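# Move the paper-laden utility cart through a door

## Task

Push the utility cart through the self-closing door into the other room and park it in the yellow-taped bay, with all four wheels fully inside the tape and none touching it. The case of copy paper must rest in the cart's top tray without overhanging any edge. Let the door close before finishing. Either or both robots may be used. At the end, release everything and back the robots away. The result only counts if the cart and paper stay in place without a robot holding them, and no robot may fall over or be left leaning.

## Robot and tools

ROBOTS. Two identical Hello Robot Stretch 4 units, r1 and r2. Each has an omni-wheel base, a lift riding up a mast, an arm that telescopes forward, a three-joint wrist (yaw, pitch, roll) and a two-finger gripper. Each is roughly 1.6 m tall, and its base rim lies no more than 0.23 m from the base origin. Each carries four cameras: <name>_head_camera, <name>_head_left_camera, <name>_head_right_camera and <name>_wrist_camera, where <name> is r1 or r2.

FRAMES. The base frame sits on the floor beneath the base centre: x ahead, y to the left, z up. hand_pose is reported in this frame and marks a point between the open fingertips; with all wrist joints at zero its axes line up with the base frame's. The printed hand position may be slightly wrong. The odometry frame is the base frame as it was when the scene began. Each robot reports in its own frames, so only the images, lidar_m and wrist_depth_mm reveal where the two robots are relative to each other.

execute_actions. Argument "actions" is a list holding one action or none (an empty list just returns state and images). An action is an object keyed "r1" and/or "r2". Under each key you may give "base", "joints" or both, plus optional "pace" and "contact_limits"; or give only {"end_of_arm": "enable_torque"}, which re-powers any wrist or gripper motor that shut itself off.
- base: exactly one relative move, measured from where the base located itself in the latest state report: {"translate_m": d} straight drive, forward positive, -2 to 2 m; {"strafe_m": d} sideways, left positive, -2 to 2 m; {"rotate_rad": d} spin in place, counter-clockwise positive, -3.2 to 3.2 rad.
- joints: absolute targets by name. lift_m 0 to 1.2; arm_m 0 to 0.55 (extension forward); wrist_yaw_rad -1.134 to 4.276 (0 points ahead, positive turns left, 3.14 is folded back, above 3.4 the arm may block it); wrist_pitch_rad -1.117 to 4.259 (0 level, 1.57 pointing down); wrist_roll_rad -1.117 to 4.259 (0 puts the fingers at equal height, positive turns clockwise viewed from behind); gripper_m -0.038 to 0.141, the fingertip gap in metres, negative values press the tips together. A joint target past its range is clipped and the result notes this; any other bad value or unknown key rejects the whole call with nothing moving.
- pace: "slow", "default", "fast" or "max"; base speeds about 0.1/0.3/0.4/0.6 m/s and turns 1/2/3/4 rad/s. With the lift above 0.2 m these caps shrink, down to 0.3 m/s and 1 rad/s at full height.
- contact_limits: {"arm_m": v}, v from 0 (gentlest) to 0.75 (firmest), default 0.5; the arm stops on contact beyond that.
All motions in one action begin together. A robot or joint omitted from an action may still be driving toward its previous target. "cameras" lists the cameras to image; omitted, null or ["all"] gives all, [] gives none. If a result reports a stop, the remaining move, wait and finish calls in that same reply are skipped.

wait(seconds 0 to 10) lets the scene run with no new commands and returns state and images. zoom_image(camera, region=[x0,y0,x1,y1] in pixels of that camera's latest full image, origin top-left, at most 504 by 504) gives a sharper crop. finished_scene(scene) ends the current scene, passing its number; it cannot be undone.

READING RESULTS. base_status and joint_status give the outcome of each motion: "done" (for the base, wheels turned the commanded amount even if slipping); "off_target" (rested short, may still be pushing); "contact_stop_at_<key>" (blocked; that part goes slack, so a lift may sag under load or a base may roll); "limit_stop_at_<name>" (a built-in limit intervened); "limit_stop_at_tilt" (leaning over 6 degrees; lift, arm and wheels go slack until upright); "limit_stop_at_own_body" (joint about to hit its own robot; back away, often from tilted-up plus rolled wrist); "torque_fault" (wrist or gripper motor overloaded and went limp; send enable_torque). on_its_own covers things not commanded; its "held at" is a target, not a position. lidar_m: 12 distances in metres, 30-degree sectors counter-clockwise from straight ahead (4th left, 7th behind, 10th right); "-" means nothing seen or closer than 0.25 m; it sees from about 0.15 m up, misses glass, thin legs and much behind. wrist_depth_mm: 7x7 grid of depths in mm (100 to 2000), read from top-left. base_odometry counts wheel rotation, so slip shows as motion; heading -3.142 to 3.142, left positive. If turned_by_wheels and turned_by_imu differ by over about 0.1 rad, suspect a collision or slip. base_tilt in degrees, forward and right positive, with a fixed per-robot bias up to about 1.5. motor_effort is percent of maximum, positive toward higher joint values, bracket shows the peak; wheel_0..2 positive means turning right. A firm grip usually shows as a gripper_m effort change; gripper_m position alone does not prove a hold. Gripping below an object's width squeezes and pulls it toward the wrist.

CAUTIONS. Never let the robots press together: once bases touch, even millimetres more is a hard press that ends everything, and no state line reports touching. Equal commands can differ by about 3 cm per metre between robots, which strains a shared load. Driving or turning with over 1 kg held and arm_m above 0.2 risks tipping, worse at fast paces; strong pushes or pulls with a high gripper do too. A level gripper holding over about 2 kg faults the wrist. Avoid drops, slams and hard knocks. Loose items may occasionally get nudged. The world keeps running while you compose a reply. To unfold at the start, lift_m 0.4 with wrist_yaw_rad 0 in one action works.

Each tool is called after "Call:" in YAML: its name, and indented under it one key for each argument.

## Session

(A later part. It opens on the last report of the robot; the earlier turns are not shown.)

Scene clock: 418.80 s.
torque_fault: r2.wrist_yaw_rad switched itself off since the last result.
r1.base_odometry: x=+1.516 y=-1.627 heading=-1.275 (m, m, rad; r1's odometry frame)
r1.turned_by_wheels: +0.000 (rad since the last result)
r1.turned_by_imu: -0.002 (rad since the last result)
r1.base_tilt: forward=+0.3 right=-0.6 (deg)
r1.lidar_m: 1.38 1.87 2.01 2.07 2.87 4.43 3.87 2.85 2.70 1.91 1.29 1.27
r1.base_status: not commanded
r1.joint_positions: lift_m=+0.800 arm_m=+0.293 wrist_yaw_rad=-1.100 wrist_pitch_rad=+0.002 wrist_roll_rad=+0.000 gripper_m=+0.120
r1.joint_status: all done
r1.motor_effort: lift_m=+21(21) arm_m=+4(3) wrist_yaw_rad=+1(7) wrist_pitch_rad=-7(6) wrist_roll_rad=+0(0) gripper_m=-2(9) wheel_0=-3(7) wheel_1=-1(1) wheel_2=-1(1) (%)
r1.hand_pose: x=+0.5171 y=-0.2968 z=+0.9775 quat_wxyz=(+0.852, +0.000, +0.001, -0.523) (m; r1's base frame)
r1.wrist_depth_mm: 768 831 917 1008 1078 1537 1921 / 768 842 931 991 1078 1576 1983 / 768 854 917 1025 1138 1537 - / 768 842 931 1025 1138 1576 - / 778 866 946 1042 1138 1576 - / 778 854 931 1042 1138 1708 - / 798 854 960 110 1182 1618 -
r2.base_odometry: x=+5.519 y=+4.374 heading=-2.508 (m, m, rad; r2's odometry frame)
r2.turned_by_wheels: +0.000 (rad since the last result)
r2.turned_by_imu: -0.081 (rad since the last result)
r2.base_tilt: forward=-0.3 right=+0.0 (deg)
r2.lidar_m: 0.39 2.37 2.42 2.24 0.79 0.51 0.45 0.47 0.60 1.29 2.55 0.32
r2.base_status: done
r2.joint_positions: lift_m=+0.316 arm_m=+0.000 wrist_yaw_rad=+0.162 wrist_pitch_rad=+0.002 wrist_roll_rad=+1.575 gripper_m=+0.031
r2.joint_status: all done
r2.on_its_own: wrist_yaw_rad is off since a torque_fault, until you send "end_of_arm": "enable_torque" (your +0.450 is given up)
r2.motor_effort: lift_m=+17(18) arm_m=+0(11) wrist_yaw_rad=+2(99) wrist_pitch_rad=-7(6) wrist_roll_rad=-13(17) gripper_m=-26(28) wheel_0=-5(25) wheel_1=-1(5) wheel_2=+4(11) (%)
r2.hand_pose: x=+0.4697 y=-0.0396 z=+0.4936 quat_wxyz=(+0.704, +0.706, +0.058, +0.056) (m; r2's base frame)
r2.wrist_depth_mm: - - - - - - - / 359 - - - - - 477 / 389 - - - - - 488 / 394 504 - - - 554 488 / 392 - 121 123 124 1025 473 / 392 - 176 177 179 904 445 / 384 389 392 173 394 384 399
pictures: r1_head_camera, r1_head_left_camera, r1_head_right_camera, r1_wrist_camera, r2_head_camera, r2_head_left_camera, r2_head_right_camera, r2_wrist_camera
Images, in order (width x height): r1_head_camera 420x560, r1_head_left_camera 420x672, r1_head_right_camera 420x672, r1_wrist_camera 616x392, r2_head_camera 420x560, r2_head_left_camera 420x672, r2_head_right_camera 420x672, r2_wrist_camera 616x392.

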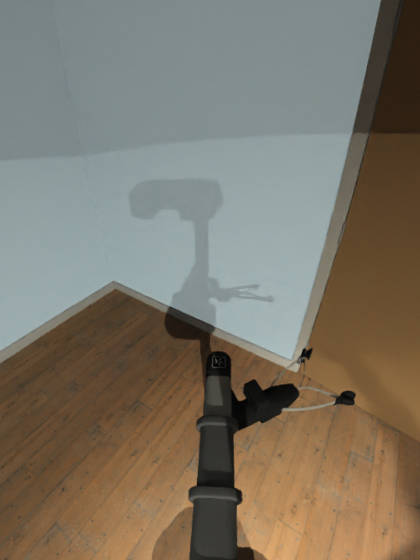

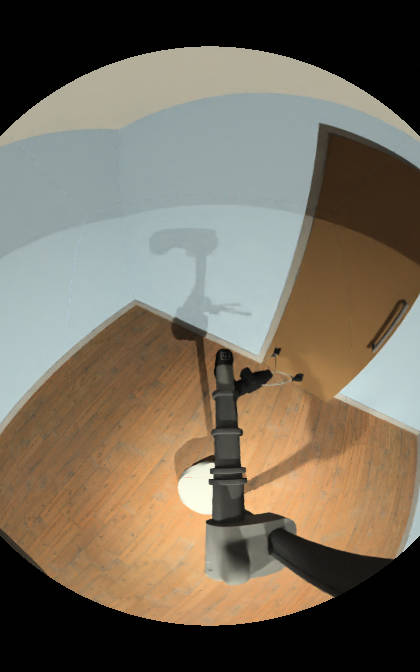

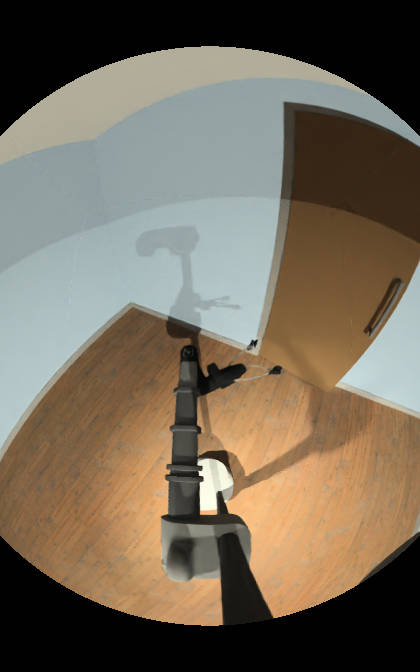

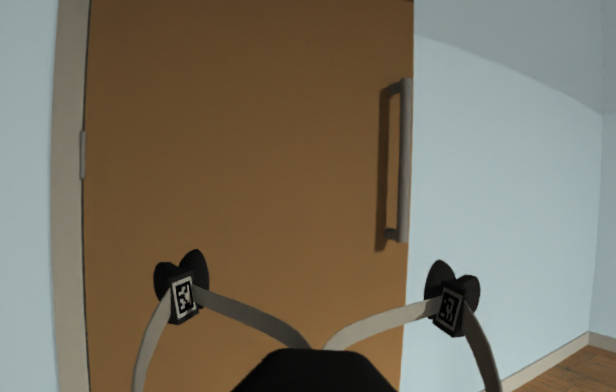

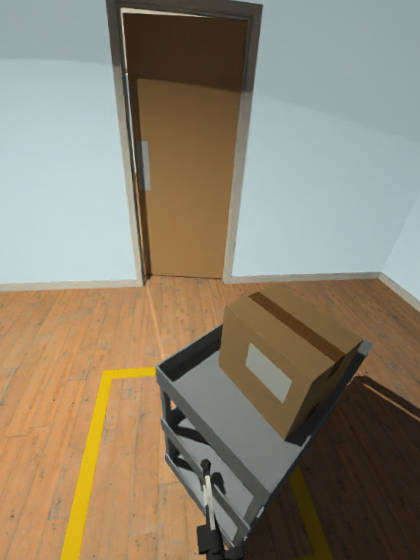

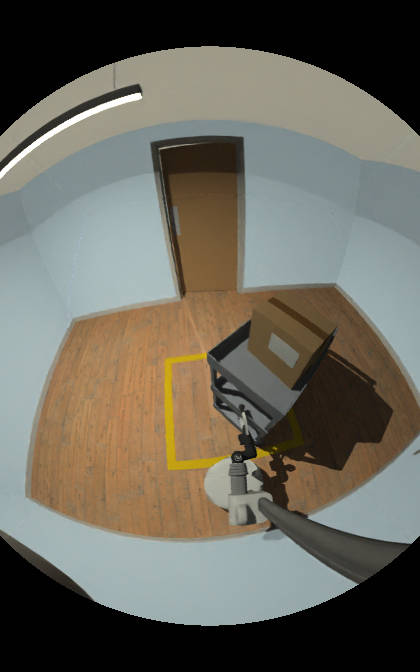

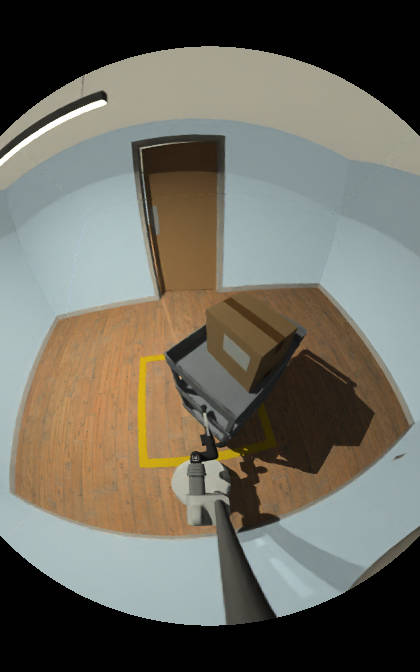

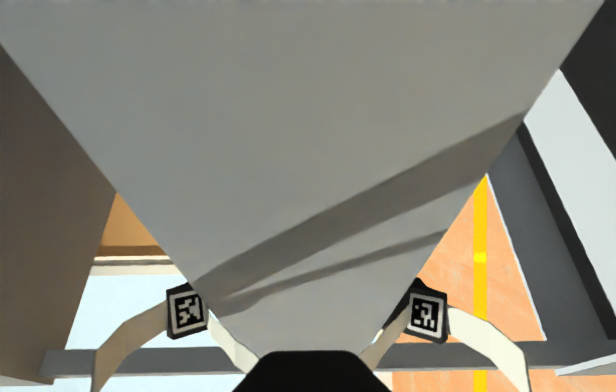

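Call:
zoom_image:
  camera: "r2_head_camera"
  region: [140, 280, 420, 560]

Call:
zoom_image:
  camera: "r2_head_right_camera"
  region: [130, 290, 330, 490]

Call:
zoom_image:
  camera: "r2_head_left_camera"
  region: [150, 330, 330, 490]

Region (140, 280, 420, 560) of r2_head_camera's 420x560 image, scaled by 1.800, with more detail than that image has.

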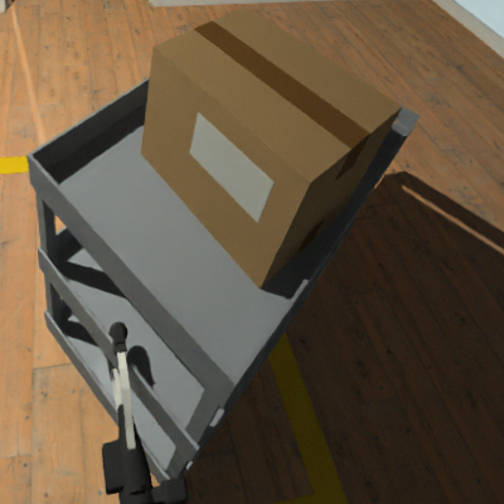

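Region (130, 290, 330, 490) of r2_head_right_camera's 420x672 image, scaled by 2.520, with more detail than that image has.

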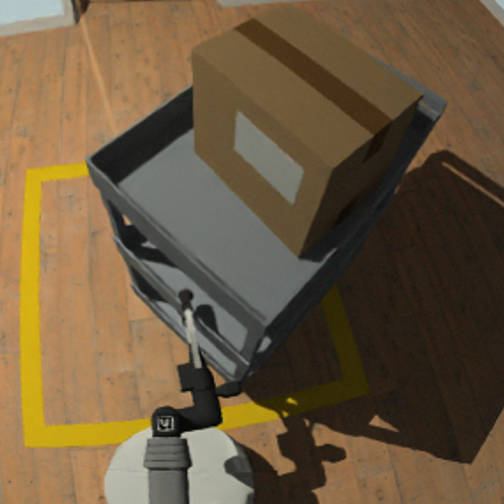

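Region (150, 330, 330, 490) of r2_head_left_camera's 420x672 image, scaled by 2.800, with more detail than that image has.

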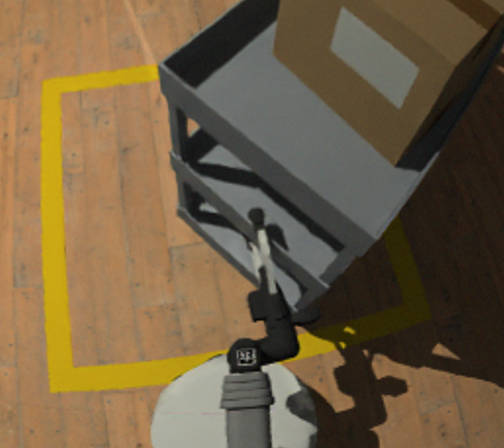

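Call:
execute_actions:
  actions:
    - {"r2": {"base": {"strafe_m": 0.44}, "joints": {"arm_m": 0.26}}}
  cameras: ["r2_head_camera", "r2_head_left_camera", "r2_head_right_camera", "r2_wrist_camera", "r1_wrist_camera"]

Scene clock: 433.37 s.
r1.base_odometry: x=+1.516 y=-1.627 heading=-1.275 (m, m, rad; r1's odometry frame)
r1.turned_by_wheels: +0.000 (rad since the last result)
r1.turned_by_imu: -0.002 (rad since the last result)
r1.base_tilt: forward=+0.3 right=-0.6 (deg)
r1.lidar_m: 1.38 1.87 2.02 2.13 2.88 4.43 3.84 2.81 2.70 1.96 1.37 1.31
r1.base_status: not commanded
r1.joint_positions: lift_m=+0.800 arm_m=+0.293 wrist_yaw_rad=-1.100 wrist_pitch_rad=+0.002 wrist_roll_rad=+0.000 gripper_m=+0.120
r1.joint_status: not commanded
r1.motor_effort: lift_m=+21(21) arm_m=+4(3) wrist_yaw_rad=+2(1) wrist_pitch_rad=-6(6) wrist_roll_rad=+0(0) gripper_m=+0(0) wheel_0=-3(3) wheel_1=-1(1) wheel_2=-1(1) (%)
r1.hand_pose: x=+0.5171 y=-0.2968 z=+0.9775 quat_wxyz=(+0.852, +0.000, +0.001, -0.523) (m; r1's base frame)
r1.wrist_depth_mm: 768 842 960 1098 1255 1537 1863 / 759 866 960 1118 1281 1576 1983 / 768 866 976 1118 1281 1576 1983 / 768 866 1008 1138 1308 1618 1983 / 768 866 1008 1160 1308 1576 - / 778 854 960 1160 1281 1618 - / 788 866 991 110 1397 1618 -
r2.base_odometry: x=+5.779 y=+4.019 heading=-2.508 (m, m, rad; r2's odometry frame)
r2.turned_by_wheels: +0.000 (rad since the last result)
r2.turned_by_imu: -0.004 (rad since the last result)
r2.base_tilt: forward=-0.2 right=+0.1 (deg)
r2.lidar_m: 0.73 2.30 1.95 1.79 0.89 0.57 0.52 0.52 0.67 1.38 0.64 0.46
r2.base_status: done
r2.joint_positions: lift_m=+0.316 arm_m=+0.260 wrist_yaw_rad=-0.586 wrist_pitch_rad=+0.003 wrist_roll_rad=+1.571 gripper_m=+0.031
r2.joint_status: all done
r2.on_its_own: wrist_yaw_rad is off since a torque_fault, until you send "end_of_arm": "enable_torque" (your +0.450 is given up)
r2.motor_effort: lift_m=+18(18) arm_m=+2(12) wrist_yaw_rad=+0(3) wrist_pitch_rad=-6(13) wrist_roll_rad=-5(14) gripper_m=-21(29) wheel_0=+0(28) wheel_1=-1(11) wheel_2=+1(10) (%)
r2.hand_pose: x=+0.6226 y=-0.2324 z=+0.4936 quat_wxyz=(+0.677, +0.677, -0.203, -0.205) (m; r2's base frame)
r2.wrist_depth_mm: 399 - - - - 615 484 / 394 492 - - - 661 484 / 397 492 109 109 110 668 488 / 392 554 126 126 127 627 488 / 394 - 148 150 156 1025 484 / 394 1983 179 183 183 891 455 / 397 1863 1863 160 1618 960 424
pictures: r1_wrist_camera, r2_head_camera, r2_head_left_camera, r2_head_right_camera, r2_wrist_camera
Images, in order (width x height): r1_wrist_camera 616x392, r2_head_camera 420x560, r2_head_left_camera 420x672, r2_head_right_camera 420x672, r2_wrist_camera 616x392.

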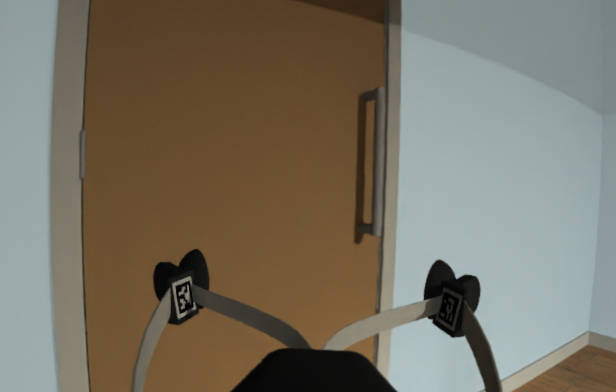

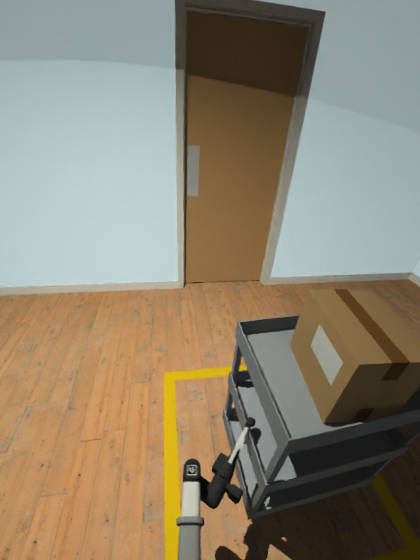

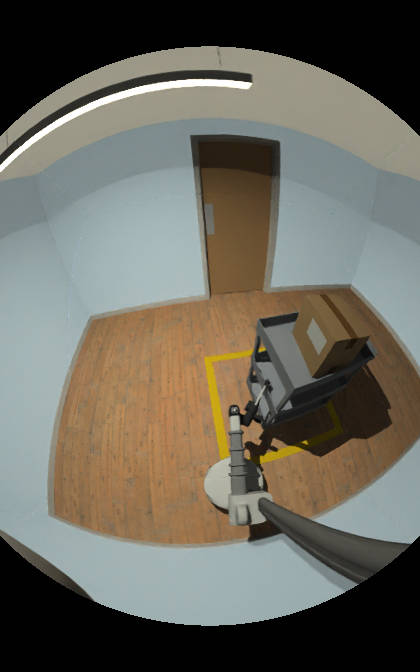

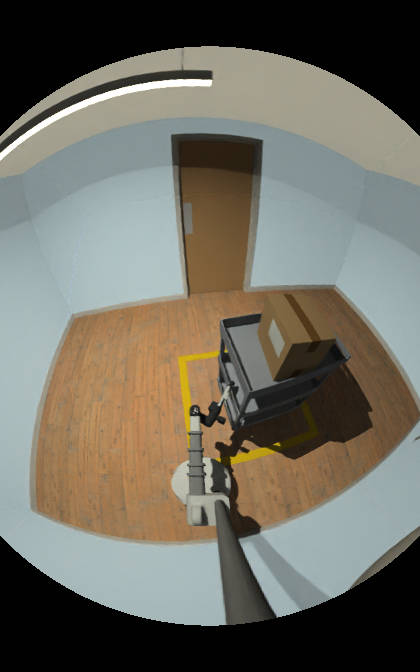

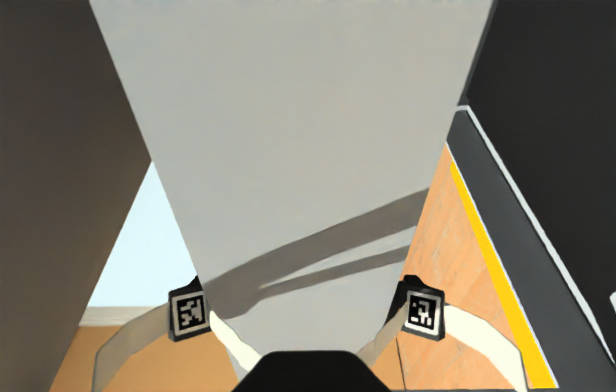

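Call:
zoom_image:
  camera: "r2_head_camera"
  region: [140, 280, 420, 560]

Call:
zoom_image:
  camera: "r2_head_right_camera"
  region: [165, 285, 365, 485]

Region (140, 280, 420, 560) of r2_head_camera's 420x560 image, scaled by 1.800, with more detail than that image has.

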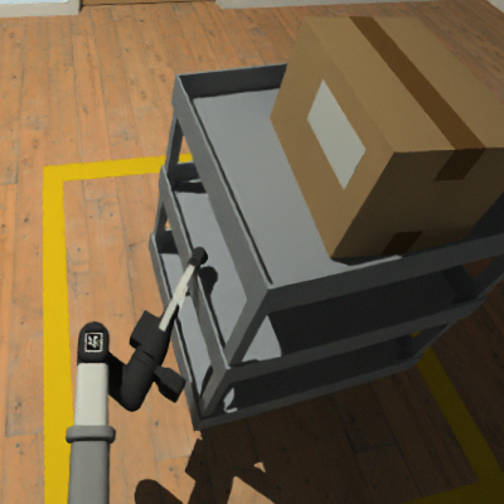

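Region (165, 285, 365, 485) of r2_head_right_camera's 420x672 image, scaled by 2.520, with more detail than that image has.

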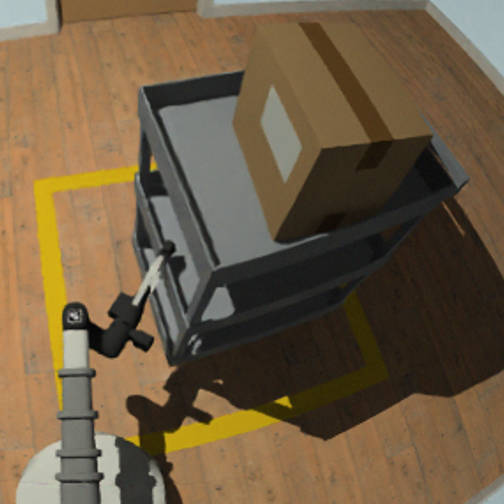

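Call:
execute_actions:
  actions:
    - {"r2": {"joints": {"gripper_m": 0.10, "lift_m": 0.32}}}
  cameras: ["r2_head_camera", "r2_wrist_camera"]

Scene clock: 444.10 s.
r1.base_odometry: x=+1.516 y=-1.627 heading=-1.275 (m, m, rad; r1's odometry frame)
r1.turned_by_wheels: +0.000 (rad since the last result)
r1.turned_by_imu: -0.001 (rad since the last result)
r1.base_tilt: forward=+0.3 right=-0.6 (deg)
r1.lidar_m: 1.39 1.93 2.02 2.12 2.87 4.42 3.90 2.83 2.70 1.92 1.38 1.33
r1.base_status: not commanded
r1.joint_positions: lift_m=+0.800 arm_m=+0.293 wrist_yaw_rad=-1.100 wrist_pitch_rad=+0.002 wrist_roll_rad=+0.000 gripper_m=+0.120
r1.joint_status: not commanded
r1.motor_effort: lift_m=+21(21) arm_m=+4(4) wrist_yaw_rad=+0(2) wrist_pitch_rad=-5(5) wrist_roll_rad=+1(0) gripper_m=-2(0) wheel_0=-3(3) wheel_1=-1(1) wheel_2=-1(1) (%)
r1.hand_pose: x=+0.5171 y=-0.2968 z=+0.9775 quat_wxyz=(+0.852, +0.000, +0.001, -0.523) (m; r1's base frame)
r1.wrist_depth_mm: 759 842 976 1118 1281 1618 1921 / 768 854 960 1098 1308 1576 1983 / 768 878 991 1118 1281 1576 1983 / 768 866 1008 1138 1308 1618 - / 778 866 976 1118 1281 1618 - / 788 842 976 1118 1281 1618 - / 798 866 1008 110 1366 1618 -
r2.base_odometry: x=+5.779 y=+4.019 heading=-2.507 (m, m, rad; r2's odometry frame)
r2.turned_by_wheels: +0.000 (rad since the last result)
r2.turned_by_imu: +0.001 (rad since the last result)
r2.base_tilt: forward=-0.3 right=+0.1 (deg)
r2.lidar_m: 0.78 2.31 1.96 1.77 0.89 0.57 0.52 0.52 0.66 1.38 0.63 0.46
r2.base_status: not commanded
r2.joint_positions: lift_m=+0.320 arm_m=+0.260 wrist_yaw_rad=-0.612 wrist_pitch_rad=+0.003 wrist_roll_rad=+1.570 gripper_m=+0.100
r2.joint_status: all done
r2.on_its_own: wrist_yaw_rad is off since a torque_fault, until you send "end_of_arm": "enable_torque" (your +0.450 is given up)
r2.motor_effort: lift_m=+22(24) arm_m=+2(2) wrist_yaw_rad=+1(3) wrist_pitch_rad=-8(20) wrist_roll_rad=-2(4) gripper_m=-4(25) wheel_0=+1(7) wheel_1=+2(3) wheel_2=+2(2) (%)
r2.hand_pose: x=+0.6165 y=-0.2372 z=+0.4973 quat_wxyz=(+0.674, +0.674, -0.212, -0.214) (m; r2's base frame)
r2.wrist_depth_mm: 392 517 - - - 627 484 / 394 517 107 107 107 627 492 / 392 554 120 121 121 707 492 / 389 591 138 138 138 627 488 / 389 - 167 161 167 1025 492 / 392 1921 186 194 187 960 466 / 392 1921 1983 125 1576 891 433
pictures: r2_head_camera, r2_wrist_camera
Images, in order (width x height): r2_head_camera 420x560, r2_wrist_camera 616x392.

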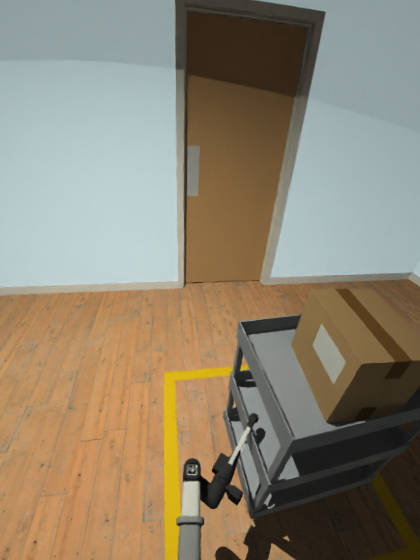

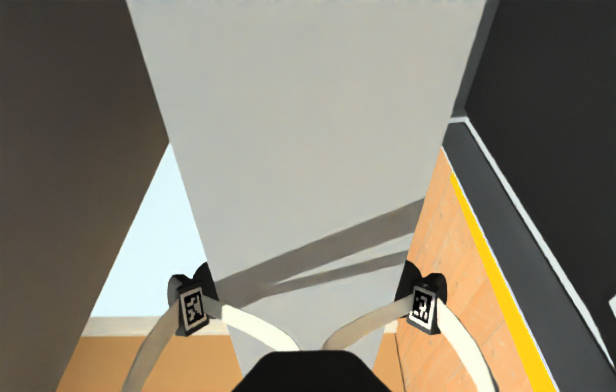

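Call:
execute_actions:
  actions:
    - {"r2": {"base": {"strafe_m": 0.28}, "joints": {"gripper_m": 0.13, "arm_m": 0.08}, "pace": "max"}}

Scene clock: 448.43 s.
r1.base_odometry: x=+1.516 y=-1.627 heading=-1.275 (m, m, rad; r1's odometry frame)
r1.turned_by_wheels: +0.000 (rad since the last result)
r1.turned_by_imu: -0.001 (rad since the last result)
r1.base_tilt: forward=+0.3 right=-0.7 (deg)
r1.lidar_m: 1.36 1.88 2.03 2.13 2.88 4.44 3.88 2.84 2.69 1.92 1.36 1.33
r1.base_status: not commanded
r1.joint_positions: lift_m=+0.800 arm_m=+0.293 wrist_yaw_rad=-1.100 wrist_pitch_rad=+0.002 wrist_roll_rad=+0.000 gripper_m=+0.120
r1.joint_status: not commanded
r1.motor_effort: lift_m=+21(21) arm_m=+3(4) wrist_yaw_rad=+1(2) wrist_pitch_rad=-6(7) wrist_roll_rad=+0(1) gripper_m=-1(0) wheel_0=-3(3) wheel_1=-1(2) wheel_2=-1(1) (%)
r1.hand_pose: x=+0.5171 y=-0.2968 z=+0.9775 quat_wxyz=(+0.852, +0.000, +0.001, -0.523) (m; r1's base frame)
r1.wrist_depth_mm: 778 831 976 1098 1255 1618 1921 / 768 866 946 1098 1281 1618 1983 / 759 878 976 1138 1281 1618 1921 / 788 866 1008 1118 1336 1576 1983 / 788 866 1008 1138 1281 1537 - / 778 854 960 1138 1255 1661 - / 788 866 991 110 1397 1576 -
r2.base_odometry: x=+5.945 y=+3.794 heading=-2.507 (m, m, rad; r2's odometry frame)
r2.turned_by_wheels: +0.000 (rad since the last result)
r2.turned_by_imu: +0.002 (rad since the last result)
r2.base_tilt: forward=-0.3 right=-0.1 (deg)
r2.lidar_m: 2.25 2.26 1.65 1.51 0.95 0.60 0.54 0.57 0.71 1.50 0.66 0.72
r2.base_status: done
r2.joint_positions: lift_m=+0.320 arm_m=+0.081 wrist_yaw_rad=-0.611 wrist_pitch_rad=+0.003 wrist_roll_rad=+1.570 gripper_m=+0.130
r2.joint_status: all done
r2.on_its_own: wrist_yaw_rad is off since a torque_fault, until you send "end_of_arm": "enable_torque" (your +0.450 is given up)
r2.motor_effort: lift_m=+21(22) arm_m=-5(5) wrist_yaw_rad=+0(3) wrist_pitch_rad=-7(7) wrist_roll_rad=-1(3) gripper_m=-2(3) wheel_0=+2(13) wheel_1=+0(12) wheel_2=+1(0) (%)
r2.hand_pose: x=+0.4380 y=-0.2371 z=+0.4973 quat_wxyz=(+0.674, +0.674, -0.212, -0.214) (m; r2's base frame)
r2.wrist_depth_mm: 389 517 931 394 976 621 407 / 433 585 1098 436 1078 707 442 / 504 591 - 512 - 715 517 / - 603 - 585 1983 603 654 / - 683 - 683 1618 741 683 / - - - - 1618 854 707 / - - - 122 1808 976 707
pictures: r1_head_camera, r1_head_left_camera, r1_head_right_camera, r1_wrist_camera, r2_head_camera, r2_head_left_camera, r2_head_right_camera, r2_wrist_camera
Images, in order (width x height): r1_head_camera 420x560, r1_head_left_camera 420x672, r1_head_right_camera 420x672, r1_wrist_camera 616x392, r2_head_camera 420x560, r2_head_left_camera 420x672, r2_head_right_camera 420x672, r2_wrist_camera 616x392.

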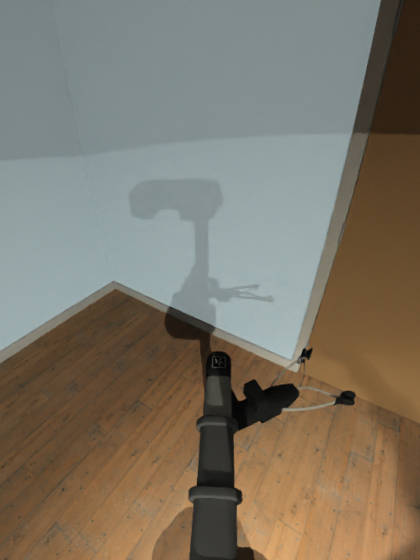

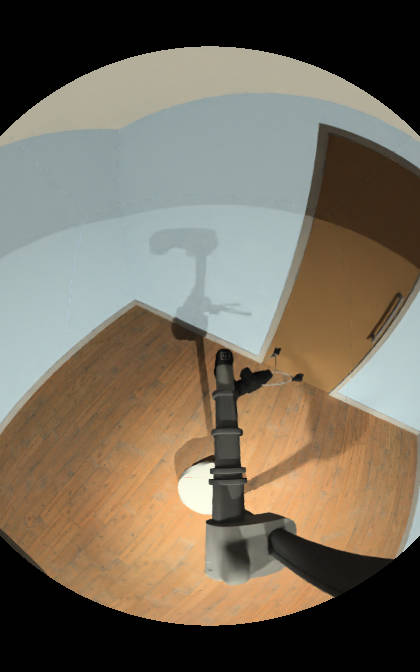

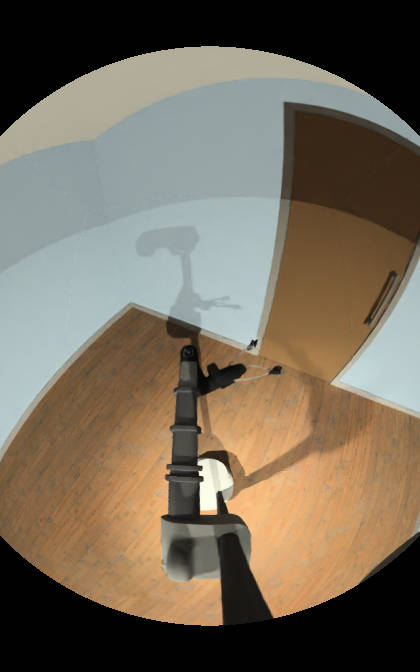

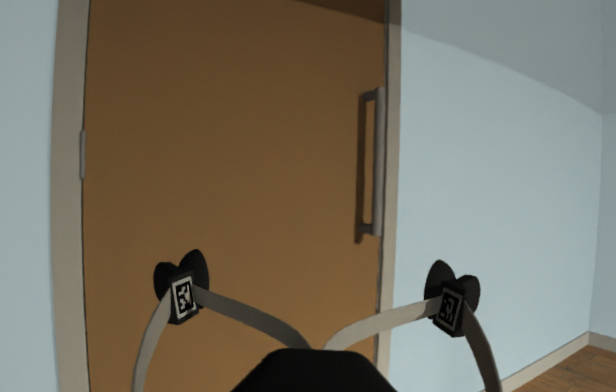

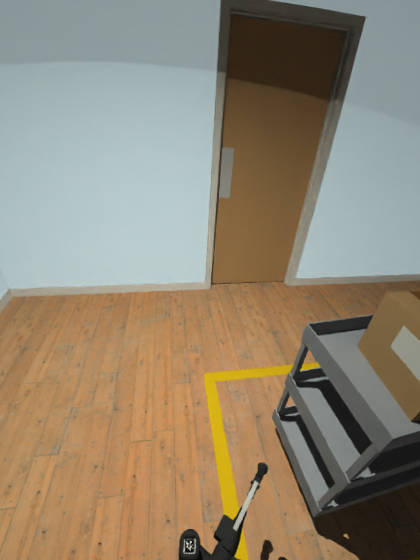

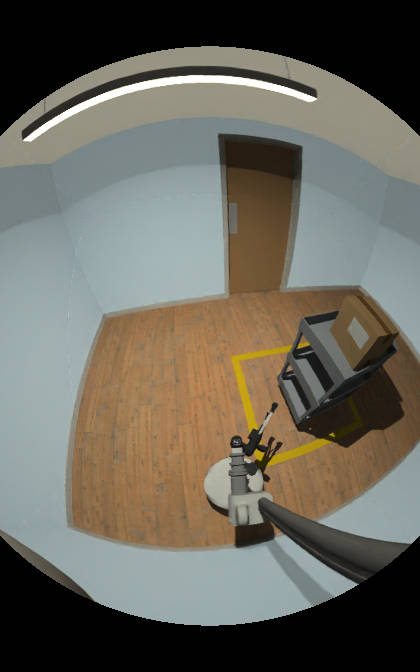

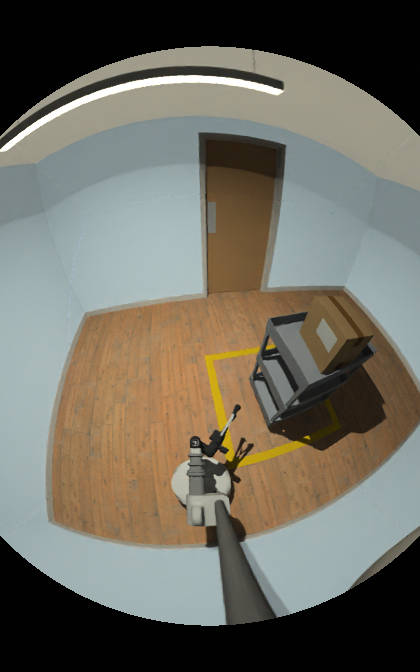

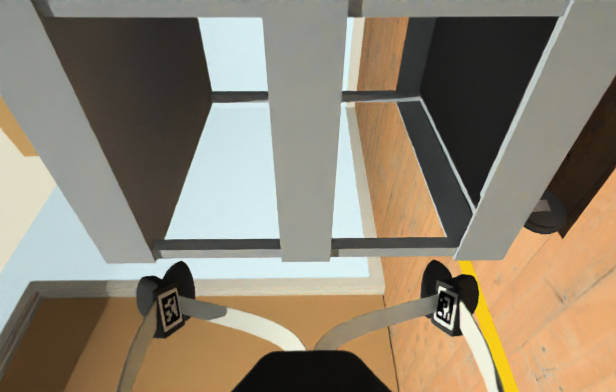

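Call:
zoom_image:
  camera: "r2_head_right_camera"
  region: [195, 285, 395, 485]

Region (195, 285, 395, 485) of r2_head_right_camera's 420x672 image, scaled by 2.520, with more detail than that image has.

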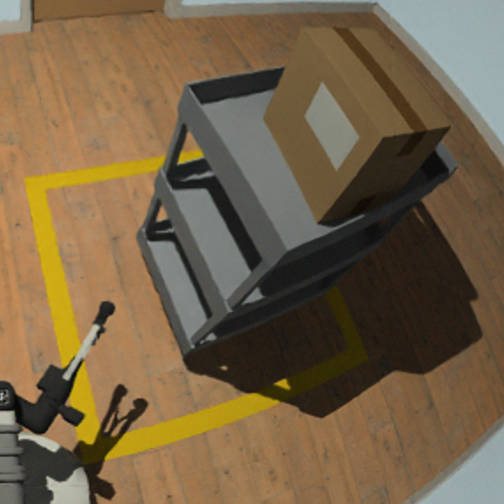

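Call:
zoom_image:
  camera: "r2_head_right_camera"
  region: [260, 370, 350, 445]

Call:
zoom_image:
  camera: "r2_wrist_camera"
  region: [330, 0, 616, 280]

Region (260, 370, 350, 445) of r2_head_right_camera's 420x672 image, scaled by 5.600, with more detail than that image has.

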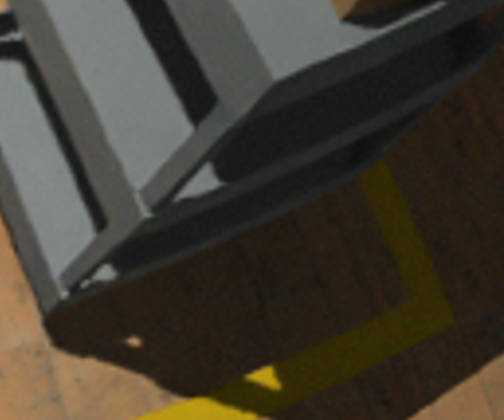

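Region (330, 0, 616, 280) of r2_wrist_camera's 616x392 image, scaled by 1.762; it fills the top 493 rows of this view, and the rest is white.

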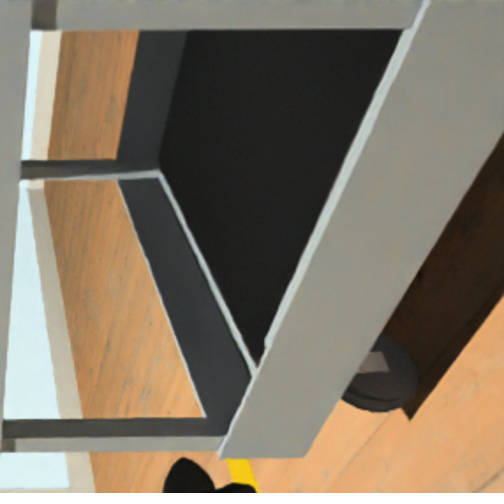

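Call:
finished_scene:
  scene: 2

The scene is finished: the task was done.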